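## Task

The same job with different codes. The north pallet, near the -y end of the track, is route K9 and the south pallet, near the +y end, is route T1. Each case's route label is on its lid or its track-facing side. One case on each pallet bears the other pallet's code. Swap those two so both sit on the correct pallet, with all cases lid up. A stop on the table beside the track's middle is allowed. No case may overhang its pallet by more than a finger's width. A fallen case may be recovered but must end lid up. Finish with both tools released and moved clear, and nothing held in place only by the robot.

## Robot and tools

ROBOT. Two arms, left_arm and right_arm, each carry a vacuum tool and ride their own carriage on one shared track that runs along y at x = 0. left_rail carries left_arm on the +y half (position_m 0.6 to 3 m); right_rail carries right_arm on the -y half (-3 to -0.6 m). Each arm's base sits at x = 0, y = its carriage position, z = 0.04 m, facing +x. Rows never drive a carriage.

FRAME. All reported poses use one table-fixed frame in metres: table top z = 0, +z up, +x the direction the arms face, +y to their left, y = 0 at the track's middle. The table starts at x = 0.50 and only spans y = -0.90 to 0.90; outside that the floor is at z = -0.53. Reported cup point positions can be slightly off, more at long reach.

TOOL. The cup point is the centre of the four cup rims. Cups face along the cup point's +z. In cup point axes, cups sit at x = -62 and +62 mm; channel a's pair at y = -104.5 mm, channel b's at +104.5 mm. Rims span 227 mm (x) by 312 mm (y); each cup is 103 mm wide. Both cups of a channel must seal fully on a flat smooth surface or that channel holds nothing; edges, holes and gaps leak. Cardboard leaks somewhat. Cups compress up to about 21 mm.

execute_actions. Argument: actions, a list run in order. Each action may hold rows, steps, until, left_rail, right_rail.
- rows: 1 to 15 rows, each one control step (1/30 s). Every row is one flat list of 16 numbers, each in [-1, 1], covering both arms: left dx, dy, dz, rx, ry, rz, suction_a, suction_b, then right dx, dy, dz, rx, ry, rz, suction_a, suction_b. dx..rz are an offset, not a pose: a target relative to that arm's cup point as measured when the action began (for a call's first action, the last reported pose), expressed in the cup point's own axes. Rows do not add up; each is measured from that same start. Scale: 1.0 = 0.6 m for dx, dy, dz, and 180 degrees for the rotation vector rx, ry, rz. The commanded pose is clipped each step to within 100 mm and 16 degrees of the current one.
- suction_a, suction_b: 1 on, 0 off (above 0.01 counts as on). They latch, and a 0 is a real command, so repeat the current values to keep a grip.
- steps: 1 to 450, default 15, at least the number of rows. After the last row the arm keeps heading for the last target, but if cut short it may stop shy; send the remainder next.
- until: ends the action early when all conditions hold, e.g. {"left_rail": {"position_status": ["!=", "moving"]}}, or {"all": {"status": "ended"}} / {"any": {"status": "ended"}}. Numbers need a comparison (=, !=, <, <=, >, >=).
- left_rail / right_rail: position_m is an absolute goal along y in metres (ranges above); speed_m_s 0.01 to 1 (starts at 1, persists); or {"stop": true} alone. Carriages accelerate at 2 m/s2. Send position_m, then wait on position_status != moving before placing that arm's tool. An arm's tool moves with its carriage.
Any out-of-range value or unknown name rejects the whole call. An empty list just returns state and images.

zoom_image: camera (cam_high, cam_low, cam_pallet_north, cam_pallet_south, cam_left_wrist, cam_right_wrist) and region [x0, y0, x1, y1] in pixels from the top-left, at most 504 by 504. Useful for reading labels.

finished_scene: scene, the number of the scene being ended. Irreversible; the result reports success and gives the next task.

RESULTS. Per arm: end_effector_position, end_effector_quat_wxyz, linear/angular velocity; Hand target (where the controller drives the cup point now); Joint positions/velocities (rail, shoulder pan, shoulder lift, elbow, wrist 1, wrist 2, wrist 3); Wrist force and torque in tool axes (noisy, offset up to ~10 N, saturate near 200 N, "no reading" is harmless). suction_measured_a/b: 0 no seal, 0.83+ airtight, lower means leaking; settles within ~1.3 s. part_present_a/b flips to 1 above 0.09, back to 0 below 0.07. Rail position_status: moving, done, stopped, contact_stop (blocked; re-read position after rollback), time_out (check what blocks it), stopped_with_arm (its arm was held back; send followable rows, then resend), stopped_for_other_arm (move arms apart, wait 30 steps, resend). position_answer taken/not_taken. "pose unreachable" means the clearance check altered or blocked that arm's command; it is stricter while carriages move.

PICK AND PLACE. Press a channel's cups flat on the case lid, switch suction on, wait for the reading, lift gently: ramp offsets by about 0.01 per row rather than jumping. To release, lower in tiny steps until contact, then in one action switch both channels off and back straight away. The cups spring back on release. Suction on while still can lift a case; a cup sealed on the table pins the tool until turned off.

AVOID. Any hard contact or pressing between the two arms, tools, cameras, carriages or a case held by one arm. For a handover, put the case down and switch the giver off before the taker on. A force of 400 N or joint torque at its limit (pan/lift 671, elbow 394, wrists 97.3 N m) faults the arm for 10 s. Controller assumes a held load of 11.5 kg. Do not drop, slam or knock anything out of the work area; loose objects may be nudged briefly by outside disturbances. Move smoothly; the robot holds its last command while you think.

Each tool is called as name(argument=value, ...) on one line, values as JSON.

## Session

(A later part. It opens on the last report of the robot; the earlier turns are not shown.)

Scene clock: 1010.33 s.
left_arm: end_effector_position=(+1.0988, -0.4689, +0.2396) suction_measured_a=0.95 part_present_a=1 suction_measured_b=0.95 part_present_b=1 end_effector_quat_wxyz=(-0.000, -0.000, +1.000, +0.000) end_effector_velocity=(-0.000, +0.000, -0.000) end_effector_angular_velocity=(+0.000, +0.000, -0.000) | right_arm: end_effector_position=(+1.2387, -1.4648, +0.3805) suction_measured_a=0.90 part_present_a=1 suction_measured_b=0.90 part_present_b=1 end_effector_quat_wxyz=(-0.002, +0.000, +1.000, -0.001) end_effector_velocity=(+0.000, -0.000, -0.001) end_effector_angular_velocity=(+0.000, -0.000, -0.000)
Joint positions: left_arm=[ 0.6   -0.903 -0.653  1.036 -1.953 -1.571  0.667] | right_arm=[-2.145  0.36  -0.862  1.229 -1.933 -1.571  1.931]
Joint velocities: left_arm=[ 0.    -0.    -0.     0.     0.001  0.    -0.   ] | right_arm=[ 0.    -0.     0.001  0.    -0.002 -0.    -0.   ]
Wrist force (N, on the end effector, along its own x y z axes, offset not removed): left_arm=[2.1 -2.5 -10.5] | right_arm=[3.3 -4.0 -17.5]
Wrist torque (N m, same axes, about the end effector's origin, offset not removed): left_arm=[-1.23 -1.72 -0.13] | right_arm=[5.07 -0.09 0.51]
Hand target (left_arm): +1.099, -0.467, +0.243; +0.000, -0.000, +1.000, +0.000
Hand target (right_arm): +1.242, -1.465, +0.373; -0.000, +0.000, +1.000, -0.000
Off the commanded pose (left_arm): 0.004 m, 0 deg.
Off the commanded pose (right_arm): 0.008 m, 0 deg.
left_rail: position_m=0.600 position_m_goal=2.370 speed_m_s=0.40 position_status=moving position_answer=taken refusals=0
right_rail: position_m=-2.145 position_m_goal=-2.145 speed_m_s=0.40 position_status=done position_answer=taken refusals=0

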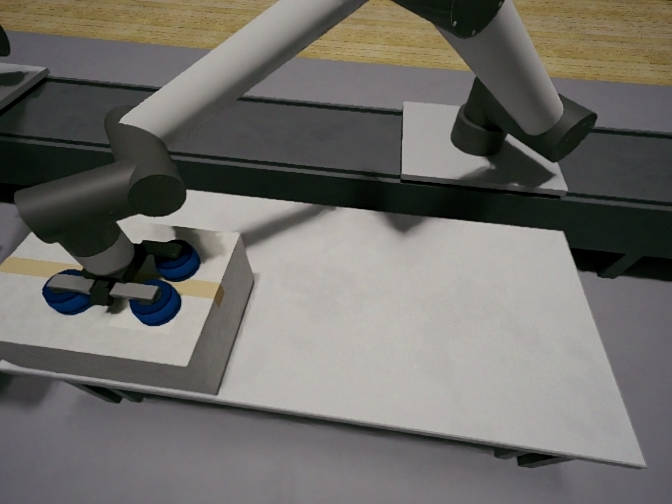

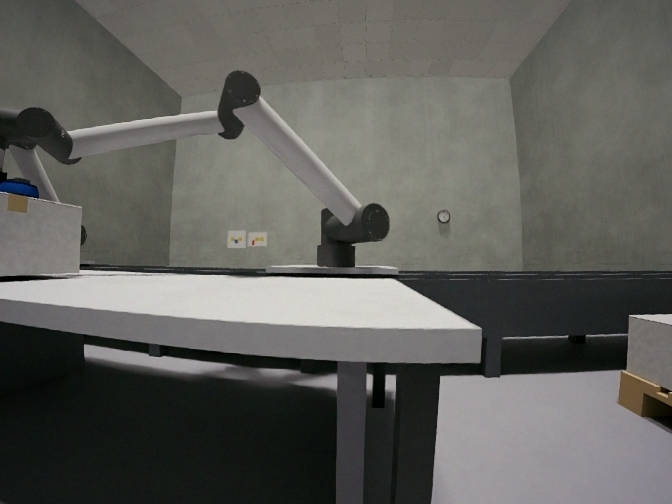

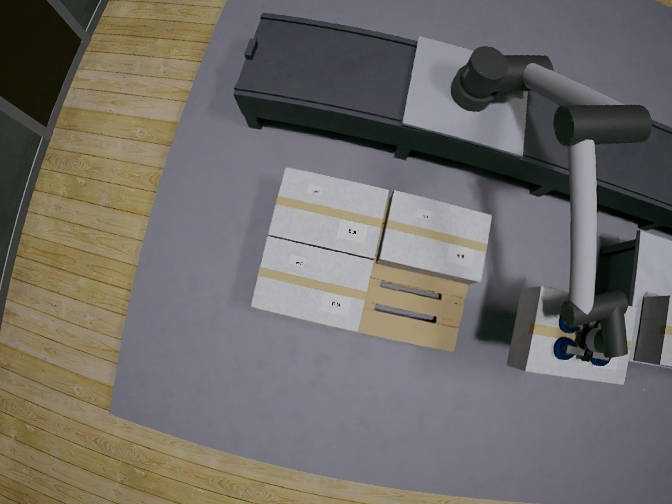

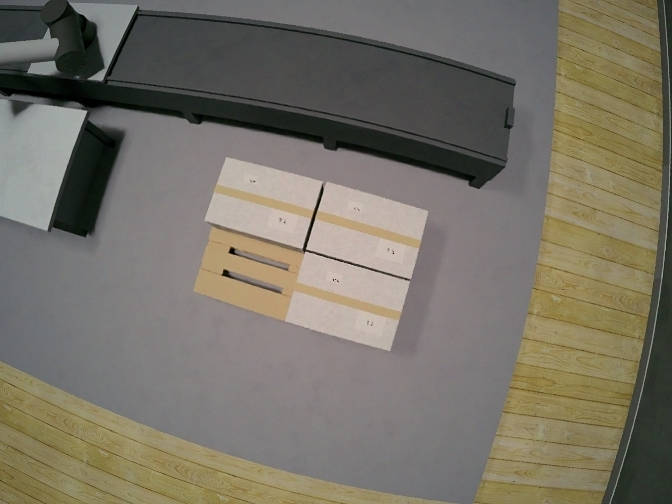

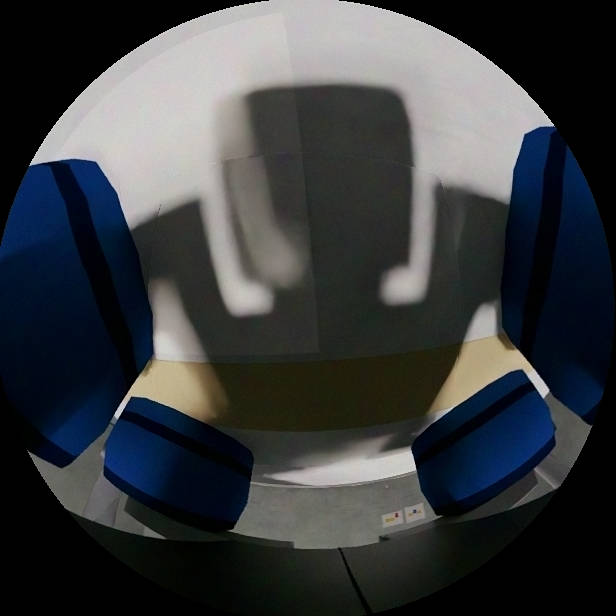

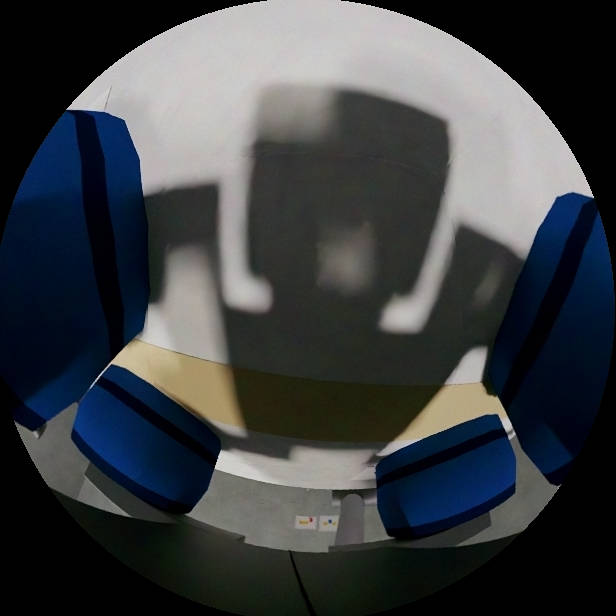

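Waiting for the left carriage to arrive, then checking clearance to the table edge before descending.

execute_actions(actions=[])

Scene clock: 1017.67 s.
left_arm: end_effector_position=(+1.0988, +1.3013, +0.2432) suction_measured_a=0.95 part_present_a=1 suction_measured_b=0.95 part_present_b=1 end_effector_quat_wxyz=(+0.000, -0.000, +1.000, +0.000) end_effector_velocity=(-0.000, +0.000, -0.000) end_effector_angular_velocity=(+0.000, +0.000, -0.000) | right_arm: end_effector_position=(+1.2416, -1.4648, +0.3733) suction_measured_a=0.90 part_present_a=1 suction_measured_b=0.90 part_present_b=1 end_effector_quat_wxyz=(-0.000, +0.000, +1.000, -0.000) end_effector_velocity=(-0.000, +0.000, +0.000) end_effector_angular_velocity=(+0.000, -0.000, +0.000)
Joint positions: left_arm=[ 2.37  -0.903 -0.655  1.034 -1.95  -1.571  0.667] | right_arm=[-2.145  0.359 -0.858  1.232 -1.945 -1.571  1.93 ]
Joint velocities: left_arm=[ 0. -0.  0. -0. -0.  0.  0.] | right_arm=[ 0.  0. -0.  0. -0.  0. -0.]
Wrist force (N, on the end effector, along its own x y z axes, offset not removed): left_arm=[4.8 2.8 -4.1] | right_arm=[3.3 -6.5 -13.6]
Wrist torque (N m, same axes, about the end effector's origin, offset not removed): left_arm=[-0.64 -1.76 -0.21] | right_arm=[4.65 -0.22 0.40]
Hand target (left_arm): +1.099, +1.301, +0.243; +0.000, -0.000, +1.000, +0.000
Hand target (right_arm): +1.242, -1.465, +0.373; -0.000, +0.000, +1.000, -0.000
Off the commanded pose (left_arm): 0.000 m, 0 deg.
Off the commanded pose (right_arm): 0.000 m, 0 deg.
left_rail: position_m=2.370 position_m_goal=2.370 speed_m_s=0.40 position_status=done position_answer=taken refusals=0
right_rail: position_m=-2.145 position_m_goal=-2.145 speed_m_s=0.40 position_status=done position_answer=taken refusals=0

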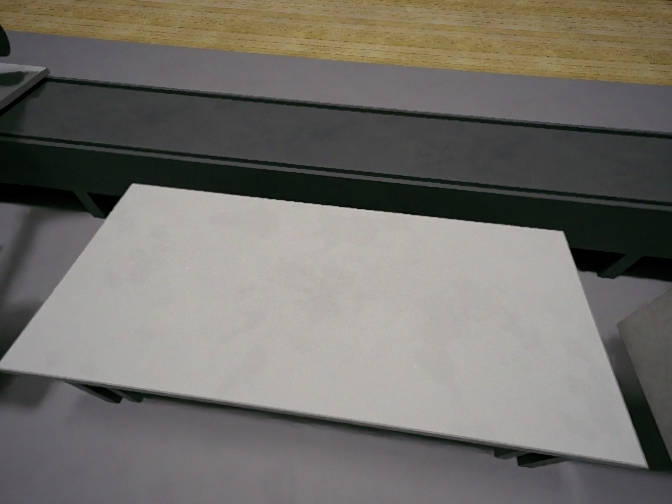

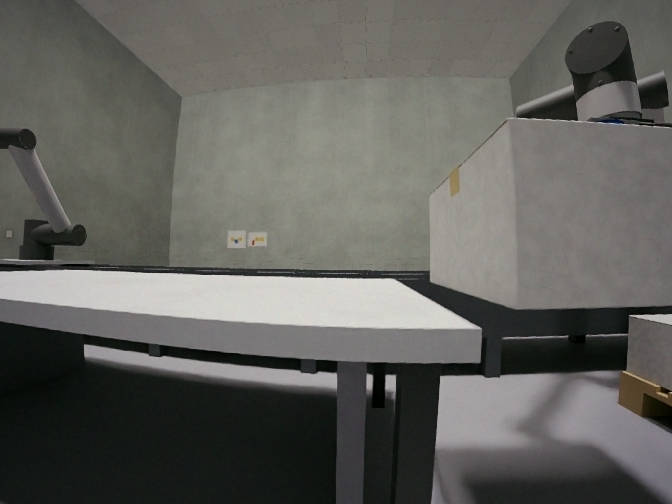

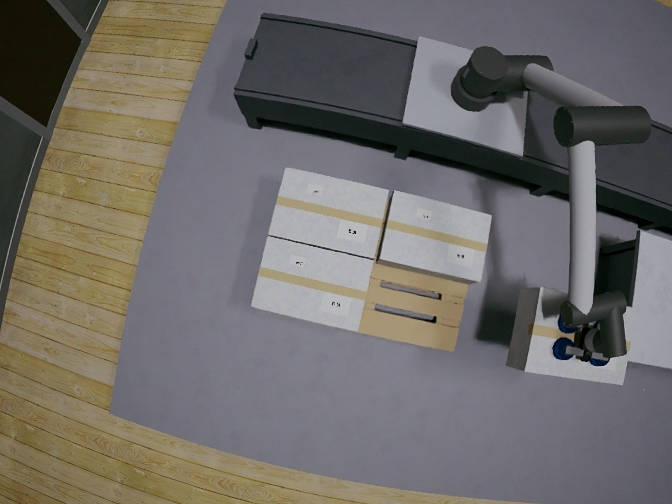

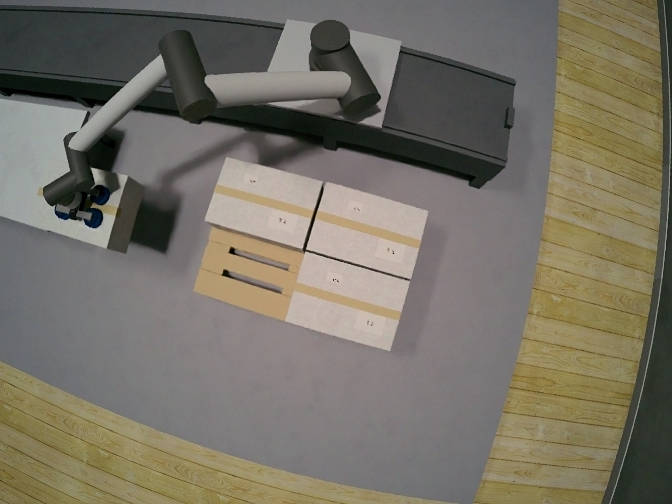

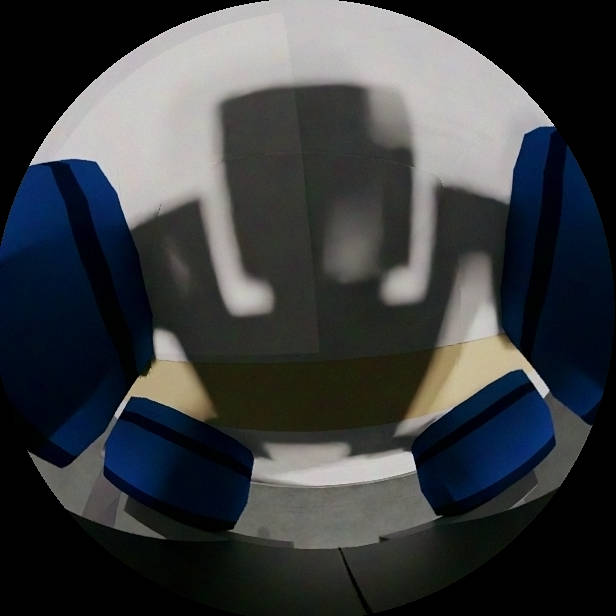

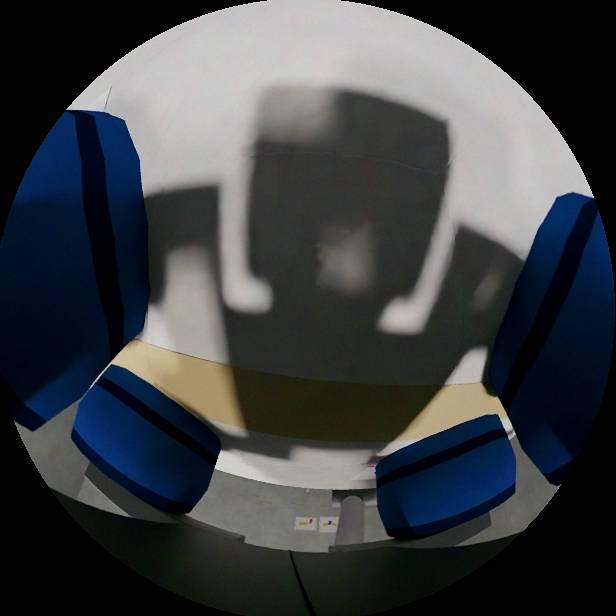

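execute_actions(actions=[{"rows": [[-0.0010,0.0025,0.0031,0,0,0.0002,1,1,0,0,0.0042,0,0,0,1,1],[-0.0040,0.0098,0.0122,0,0,0.0008,1,1,0,0,0.0162,0,0,0,1,1],[-0.0085,0.0210,0.0262,0,0,0.0017,1,1,0,0,0.0347,0,0,0,1,1],[-0.0143,0.0353,0.0441,0,0,0.0029,1,1,0,0,0.0583,0,0,0,1,1],[-0.0213,0.0525,0.0655,0,0,0.0043,1,1,0,0,0.0867,0,0,0,1,1],[-0.0287,0.0707,0.0882,0,0,0.0058,1,1,0,0,0.1167,0,0,0,1,1],[-0.0369,0.0909,0.1134,0,0,0.0075,1,1,0,0,0.15,0,0,0,1,1],[-0.0451,0.1111,0.1387,0,0,0.0091,1,1,0,0,0.1833,0,0,0,1,1],[-0.0533,0.1314,0.1639,0,0,0.0108,1,1,0,0,0.2167,0,0,0,1,1],[-0.0615,0.1515,0.1891,0,0,0.0123,1,1,0,0,0.25,0,0,0,1,1],[-0.0697,0.1717,0.2143,0,0,0.0137,1,1,0,0,0.2833,0,0,0,1,1],[-0.0779,0.1920,0.2395,0,0,0.0149,1,1,0,0,0.3167,0,0,0,1,1],[-0.0860,0.2121,0.2647,0,0,0.0158,1,1,0,0,0.35,0,0,0,1,1],[-0.0942,0.2323,0.2899,0,0,0.0164,1,1,0,0,0.3833,0,0,0,1,1],[-0.2087,0.5145,0.6420,0,0,0.0166,1,1,0,0,0.8588,0,0,0,1,1]], "steps": 29}])

Scene clock: 1075.37 s.
left_arm: end_effector_position=(+1.2045, +1.5819, -0.0994) suction_measured_a=0.95 part_present_a=1 suction_measured_b=0.95 part_present_b=1 end_effector_quat_wxyz=(-0.001, +0.025, +1.000, +0.002) end_effector_velocity=(+0.151, +0.335, -0.427) end_effector_angular_velocity=(-0.004, -0.008, +0.002) | right_arm: end_effector_position=(+1.2298, -1.4708, -0.0737) suction_measured_a=0.90 part_present_a=1 suction_measured_b=0.90 part_present_b=1 end_effector_quat_wxyz=(-0.001, +0.000, +1.000, -0.000) end_effector_velocity=(+0.021, +0.008, -0.571) end_effector_angular_velocity=(+0.005, -0.012, -0.000)
Joint positions: left_arm=[ 2.37  -0.72  -0.517  1.297 -2.347 -1.57   0.901] | right_arm=[-2.145  0.358 -0.57   1.377 -2.376 -1.571  1.929]
Joint velocities: left_arm=[ 0.     0.246  0.312  0.064 -0.386  0.003  0.244] | right_arm=[ 0.    -0.     0.505 -0.095 -0.423  0.     0.   ]
Wrist force (N, on the end effector, along its own x y z axes, offset not removed): left_arm=[1.8 1.9 -3.0] | right_arm=[1.3 -5.9 -10.2]
Wrist torque (N m, same axes, about the end effector's origin, offset not removed): left_arm=[-1.48 -1.81 0.03] | right_arm=[5.25 0.98 0.28]
Hand target (left_arm): +1.220, +1.612, -0.140; -0.000, +0.025, +1.000, +0.001
Hand target (right_arm): +1.233, -1.469, -0.139; -0.001, +0.000, +1.000, -0.000
Off the commanded pose (left_arm): 0.054 m, 0 deg.
Off the commanded pose (right_arm): 0.070 m, 0 deg.
left_rail: position_m=2.370 position_m_goal=2.370 speed_m_s=0.40 position_status=done position_answer=taken refusals=0
right_rail: position_m=-2.145 position_m_goal=-2.145 speed_m_s=0.40 position_status=done position_answer=taken refusals=0

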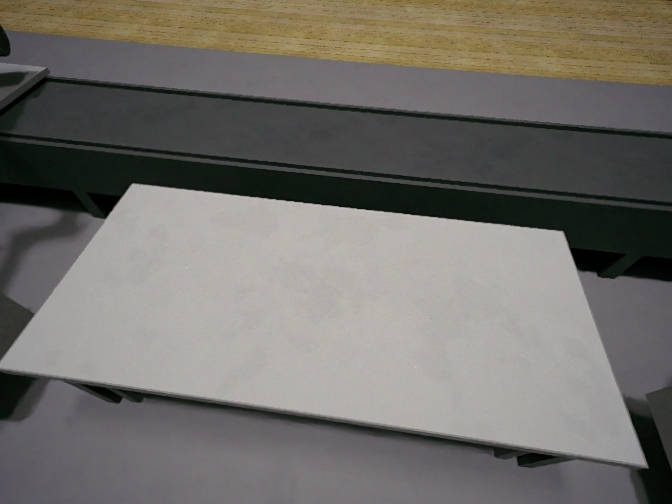

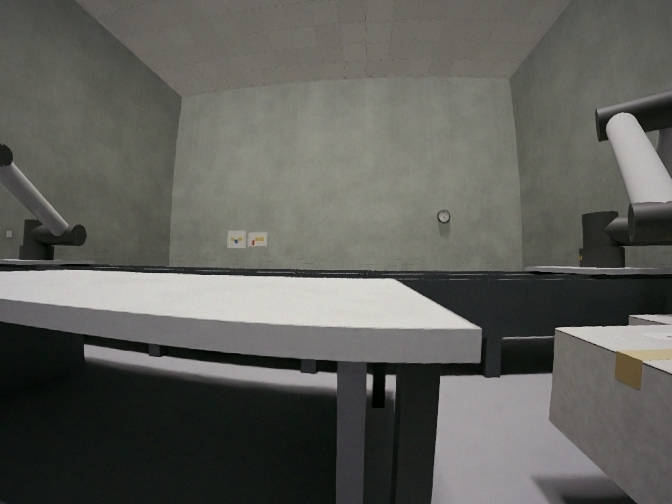

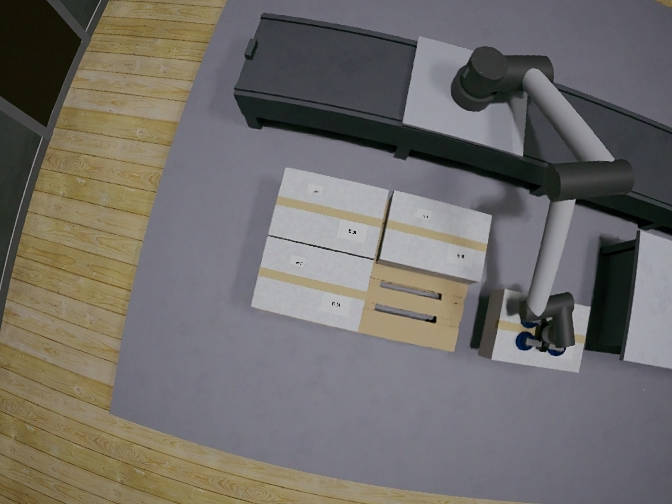

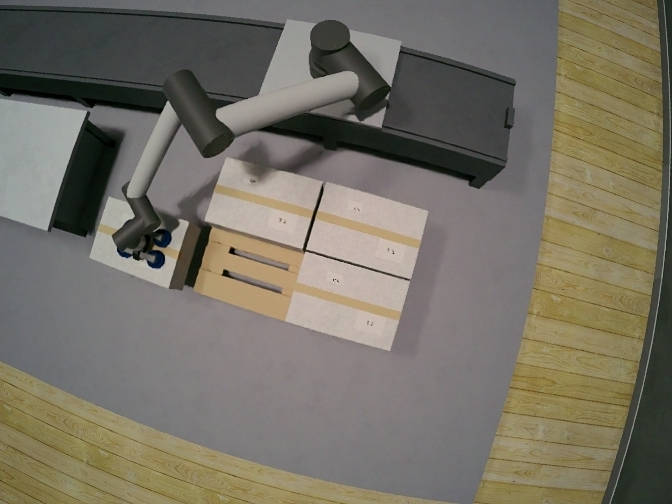

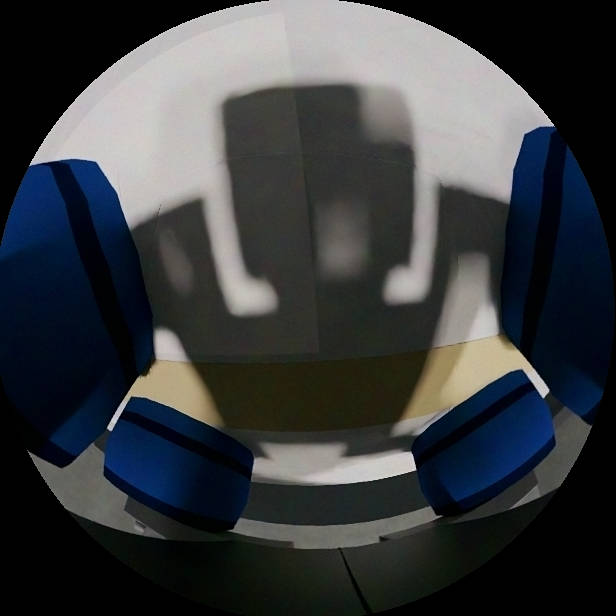

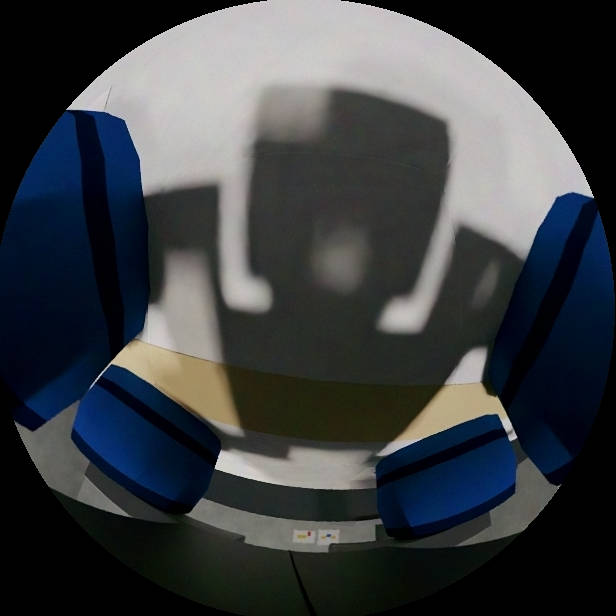

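execute_actions(actions=[])

zoom_image(camera="cam_pallet_north", region=[370, 230, 600, 390])

zoom_image(camera="cam_pallet_south", region=[85, 180, 315, 330])

Scene clock: 1083.73 s.
left_arm: end_effector_position=(+1.2201, +1.6117, -0.1398) suction_measured_a=0.95 part_present_a=1 suction_measured_b=0.95 part_present_b=1 end_effector_quat_wxyz=(-0.000, +0.025, +1.000, +0.001) end_effector_velocity=(-0.000, -0.000, +0.000) end_effector_angular_velocity=(-0.000, -0.000, -0.000) | right_arm: end_effector_position=(+1.2333, -1.4692, -0.1387) suction_measured_a=0.90 part_present_a=1 suction_measured_b=0.90 part_present_b=1 end_effector_quat_wxyz=(-0.001, +0.000, +1.000, -0.000) end_effector_velocity=(-0.000, -0.000, -0.000) end_effector_angular_velocity=(-0.000, +0.000, -0.000)
Joint positions: left_arm=[ 2.37  -0.697 -0.485  1.298 -2.382 -1.57   0.925] | right_arm=[-2.145  0.358 -0.51   1.36  -2.42  -1.571  1.929]
Joint velocities: left_arm=[ 0. -0. -0.  0. -0.  0.  0.] | right_arm=[ 0.  0. -0.  0.  0.  0.  0.]
Wrist force (N, on the end effector, along its own x y z axes, offset not removed): left_arm=[2.6 -5.4 -8.4] | right_arm=[-1.5 -6.1 -15.1]
Wrist torque (N m, same axes, about the end effector's origin, offset not removed): left_arm=[-1.70 -1.52 -0.12] | right_arm=[4.83 0.46 0.50]
Hand target (left_arm): +1.220, +1.612, -0.140; -0.000, +0.025, +1.000, +0.001
Hand target (right_arm): +1.233, -1.469, -0.139; -0.001, +0.000, +1.000, -0.000
Off the commanded pose (left_arm): 0.005 m, 0 deg.
Off the commanded pose (right_arm): 0.010 m, 0 deg.
left_rail: position_m=2.370 position_m_goal=2.370 speed_m_s=0.40 position_status=done position_answer=taken refusals=0
right_rail: position_m=-2.145 position_m_goal=-2.145 speed_m_s=0.40 position_status=done position_answer=taken refusals=0

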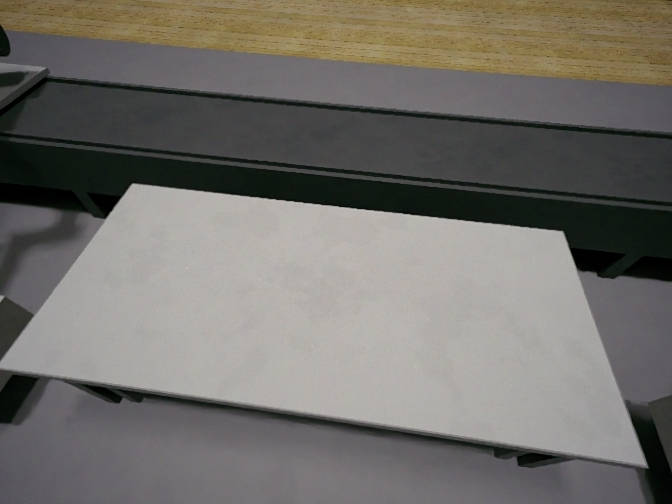

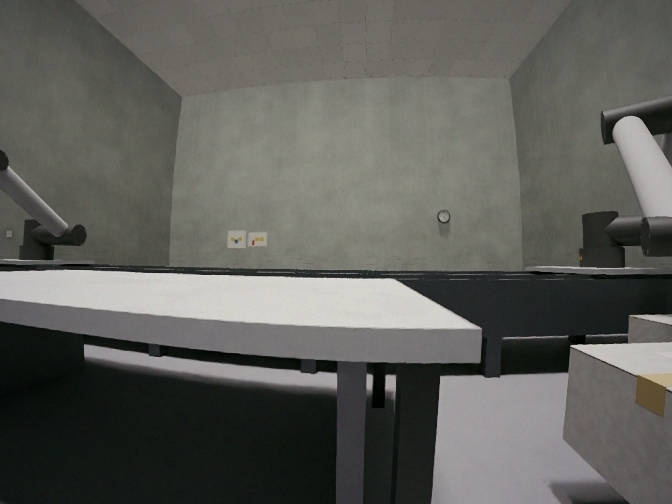

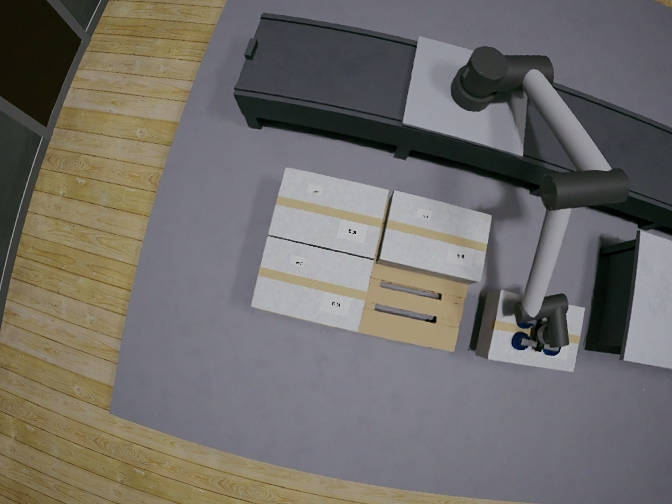

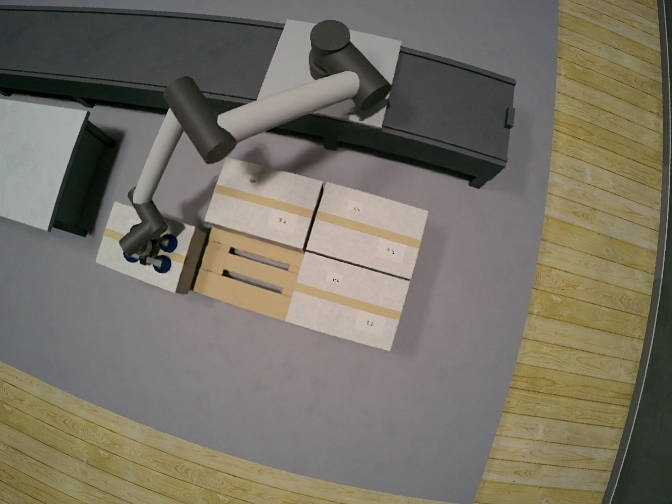

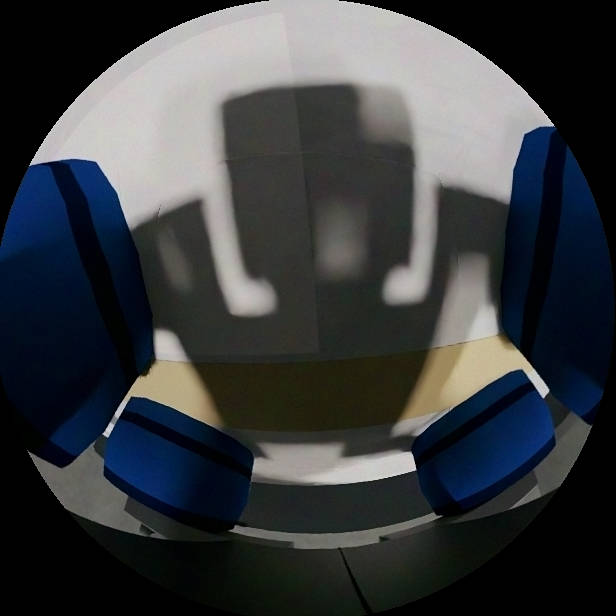

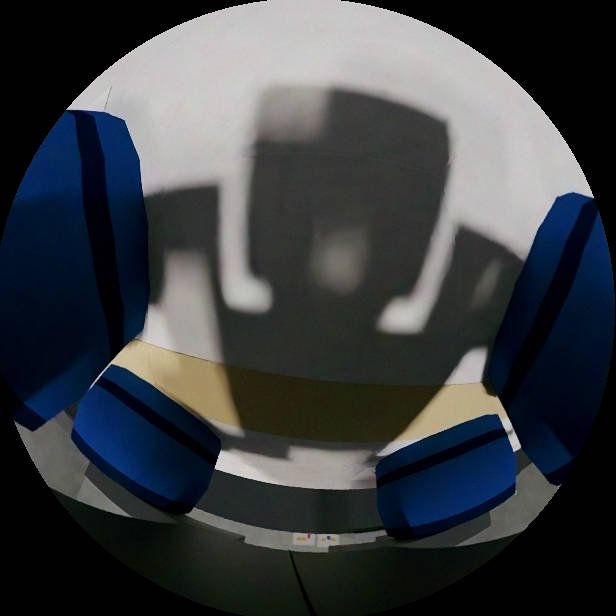

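Region (370, 230, 600, 390) of cam_pallet_north's 672x504 image, scaled by 2.191, with more detail than that image has; it fills the top 351 rows of this view, and the rest is white.

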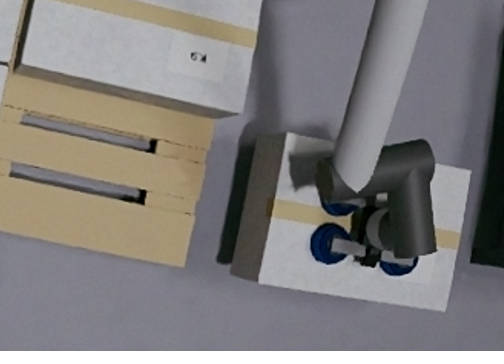

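Region (85, 180, 315, 330) of cam_pallet_south's 672x504 image, scaled by 2.191, with more detail than that image has; it fills the top 329 rows of this view, and the rest is white.

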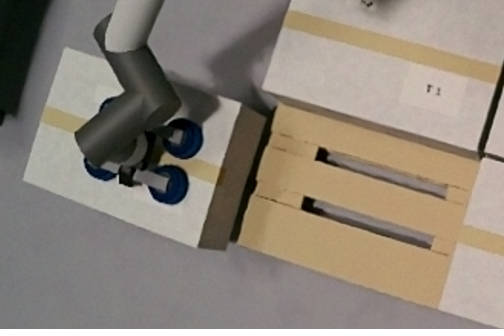

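execute_actions(actions=[{"left_rail": {"position_m": 2.974, "speed_m_s": 0.3}, "right_rail": {"position_m": -2.843, "speed_m_s": 0.3}, "rows": [[-0.0115,0,0.0078,0.0005,-0.0003,0.0003,1,1,-0.0078,0,0.0097,-0.0001,-0.0004,0,1,1]], "steps": 1}])

Scene clock: 1106.57 s.
left_arm: end_effector_position=(+1.2200, +1.6117, -0.1398) suction_measured_a=0.95 part_present_a=1 suction_measured_b=0.95 part_present_b=1 end_effector_quat_wxyz=(-0.000, +0.025, +1.000, +0.001) end_effector_velocity=(-0.000, +0.001, -0.002) end_effector_angular_velocity=(+0.001, +0.002, -0.000) | right_arm: end_effector_position=(+1.2333, -1.4692, -0.1388) suction_measured_a=0.90 part_present_a=1 suction_measured_b=0.90 part_present_b=1 end_effector_quat_wxyz=(-0.001, +0.000, +1.000, -0.000) end_effector_velocity=(-0.001, -0.000, -0.002) end_effector_angular_velocity=(-0.001, +0.002, -0.000)
Joint positions: left_arm=[ 2.37  -0.697 -0.485  1.298 -2.382 -1.57   0.925] | right_arm=[-2.145  0.358 -0.51   1.36  -2.42  -1.571  1.929]
Joint velocities: left_arm=[0.    0.001 0.002 0.    0.    0.    0.001] | right_arm=[ 0.    -0.     0.002 -0.     0.     0.     0.   ]
Wrist force (N, on the end effector, along its own x y z axes, offset not removed): left_arm=[3.3 -4.2 -9.8] | right_arm=[2.4 -3.1 -13.7]
Wrist torque (N m, same axes, about the end effector's origin, offset not removed): left_arm=[-1.39 -1.80 -0.25] | right_arm=[5.12 0.07 0.43]
Hand target (left_arm): +1.227, +1.614, -0.144; +0.000, +0.026, +1.000, -0.000
Hand target (right_arm): +1.238, -1.471, -0.145; +0.000, +0.000, +1.000, -0.000
Off the commanded pose (left_arm): 0.008 m, 0 deg.
Off the commanded pose (right_arm): 0.007 m, 0 deg.
left_rail: position_m=2.370 position_m_goal=2.974 speed_m_s=0.30 position_status=moving position_answer=taken refusals=0
right_rail: position_m=-2.145 position_m_goal=-2.843 speed_m_s=0.30 position_status=moving position_answer=taken refusals=0

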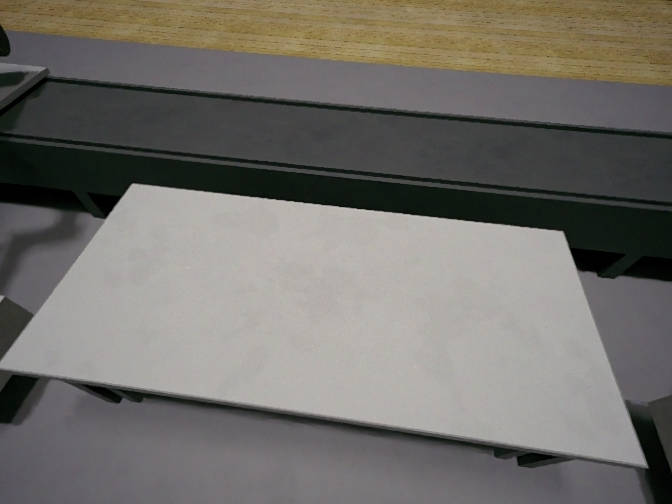

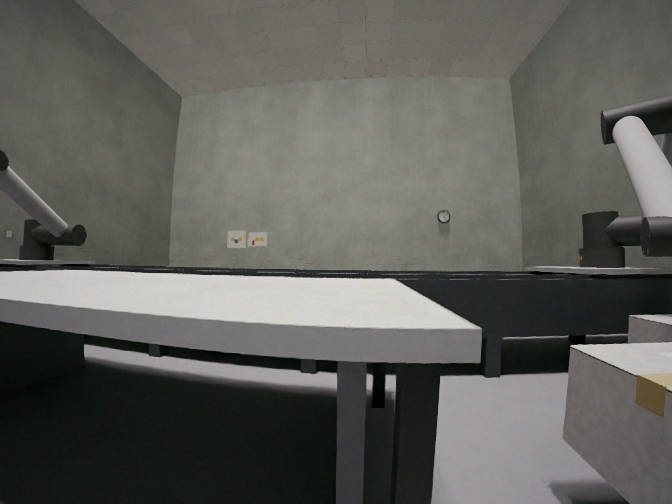

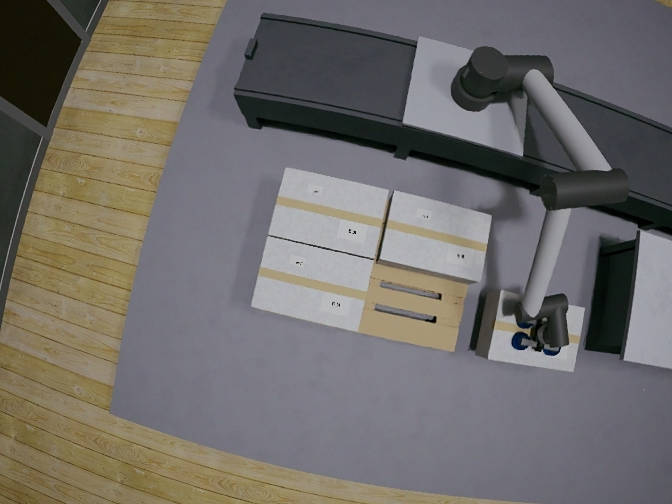

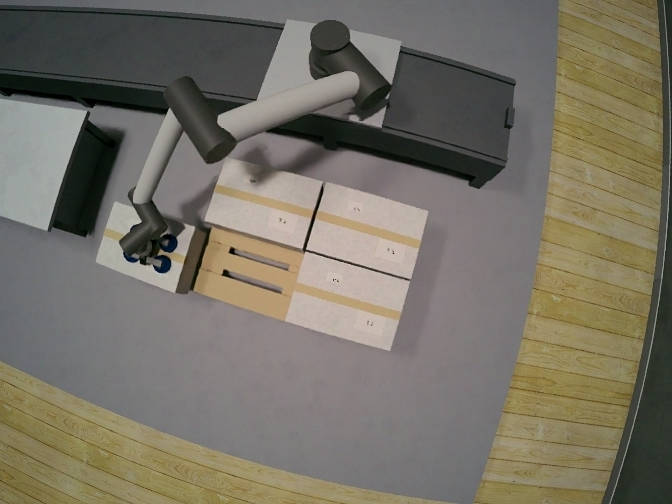

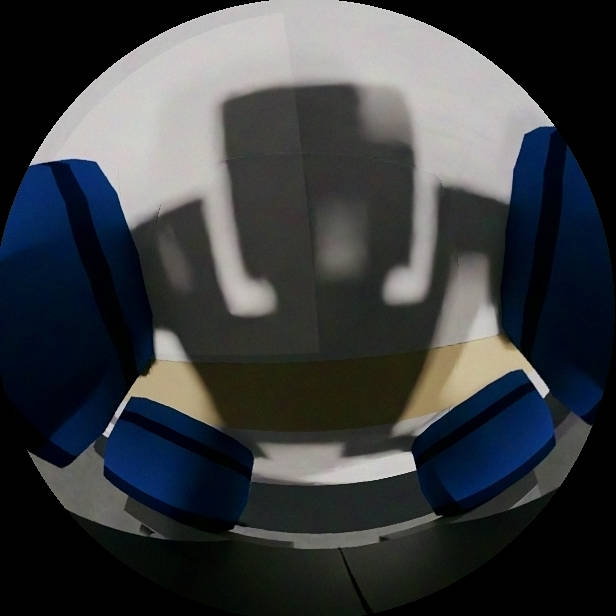

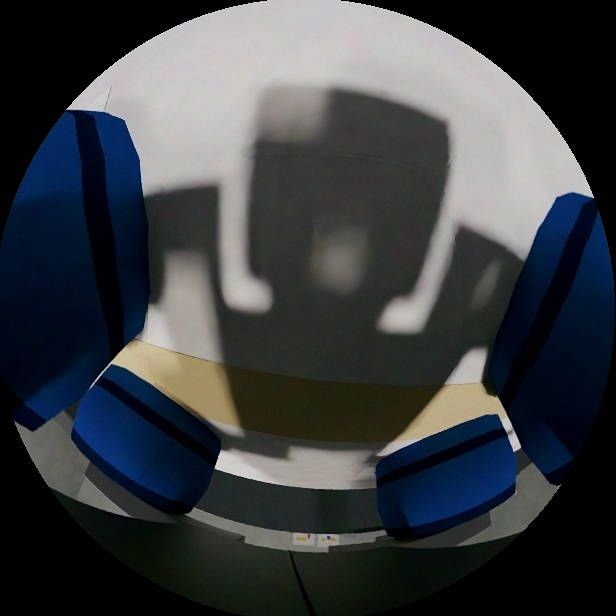

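execute_actions(actions=[])

zoom_image(camera="cam_pallet_north", region=[350, 245, 490, 365])

zoom_image(camera="cam_pallet_south", region=[175, 210, 315, 330])

Scene clock: 1118.53 s.
left_arm: end_effector_position=(+1.2268, +2.2155, -0.1444) suction_measured_a=0.95 part_present_a=1 suction_measured_b=0.95 part_present_b=1 end_effector_quat_wxyz=(+0.000, +0.026, +1.000, -0.000) end_effector_velocity=(+0.000, +0.000, -0.000) end_effector_angular_velocity=(+0.000, +0.000, +0.000) | right_arm: end_effector_position=(+1.2379, -2.1672, -0.1446) suction_measured_a=0.90 part_present_a=1 suction_measured_b=0.90 part_present_b=1 end_effector_quat_wxyz=(+0.000, +0.000, +1.000, -0.000) end_effector_velocity=(+0.000, -0.000, +0.000) end_effector_angular_velocity=(-0.000, -0.000, +0.000)
Joint positions: left_arm=[ 2.974 -0.694 -0.476  1.285 -2.38  -1.571  0.929] | right_arm=[-2.843  0.357 -0.502  1.352 -2.421 -1.571  1.928]
Joint velocities: left_arm=[ 0.  0.  0. -0.  0. -0.  0.] | right_arm=[ 0.  0. -0.  0.  0. -0. -0.]
Wrist force (N, on the end effector, along its own x y z axes, offset not removed): left_arm=[-5.5 -1.4 -9.4] | right_arm=[2.4 -3.3 -17.0]
Wrist torque (N m, same axes, about the end effector's origin, offset not removed): left_arm=[-1.05 -0.59 0.06] | right_arm=[5.07 -0.07 0.49]
Hand target (left_arm): +1.227, +2.215, -0.144; +0.000, +0.026, +1.000, -0.000
Hand target (right_arm): +1.238, -2.167, -0.145; +0.000, +0.000, +1.000, -0.000
Off the commanded pose (left_arm): 0.000 m, 0 deg.
Off the commanded pose (right_arm): 0.000 m, 0 deg.
left_rail: position_m=2.974 position_m_goal=2.974 speed_m_s=0.30 position_status=done position_answer=taken refusals=0
right_rail: position_m=-2.843 position_m_goal=-2.843 speed_m_s=0.30 position_status=done position_answer=taken refusals=0

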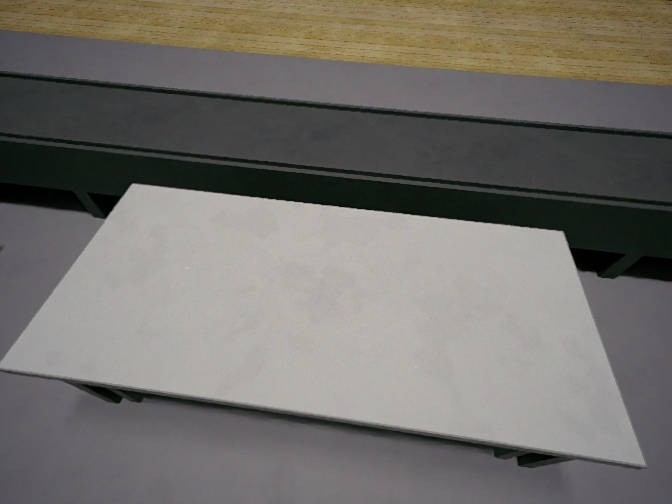

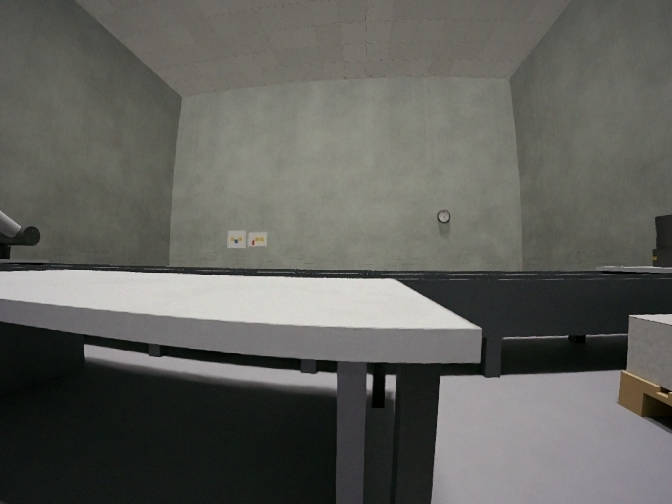

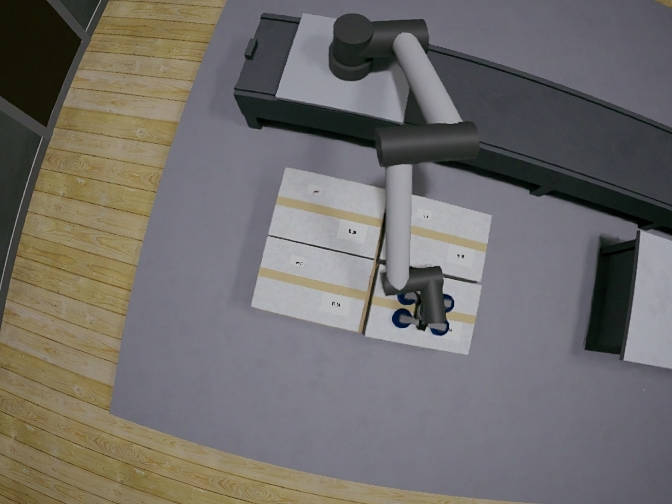

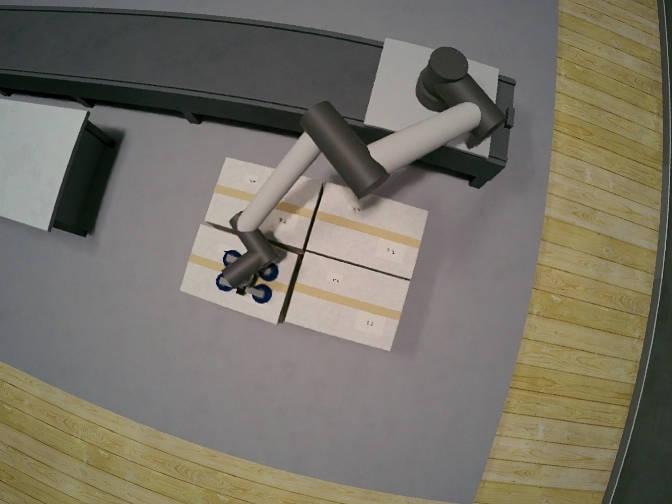

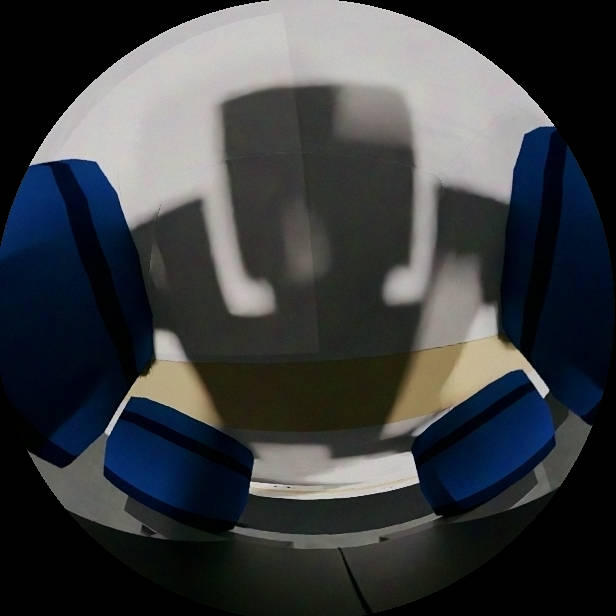

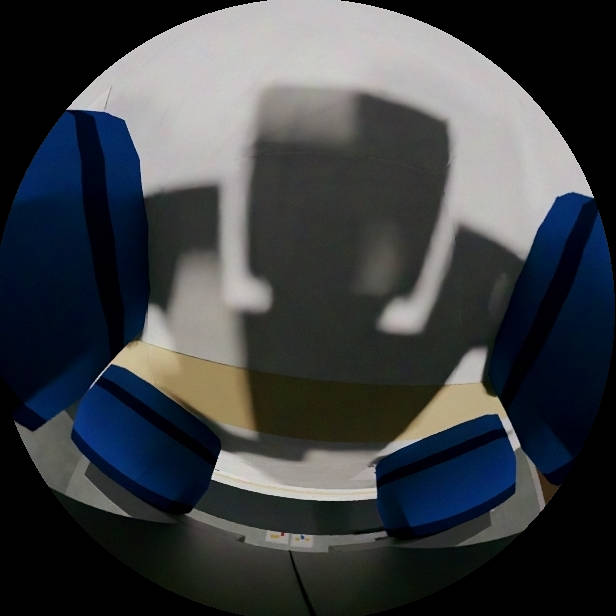

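Region (350, 245, 490, 365) of cam_pallet_north's 672x504 image, scaled by 3.600, with more detail than that image has; it fills the top 432 rows of this view, and the rest is white.

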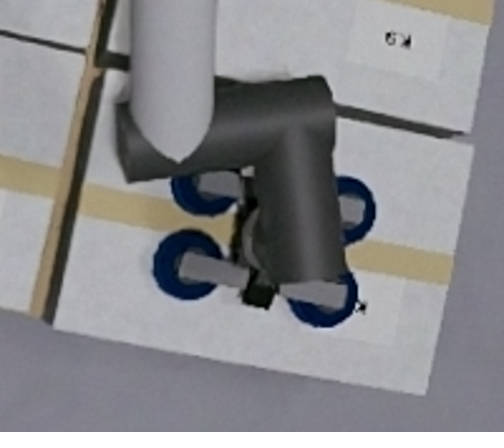

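Region (175, 210, 315, 330) of cam_pallet_south's 672x504 image, scaled by 3.600, with more detail than that image has; it fills the top 432 rows of this view, and the rest is white.

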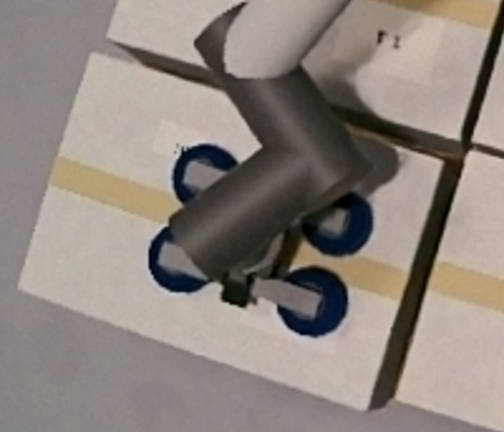

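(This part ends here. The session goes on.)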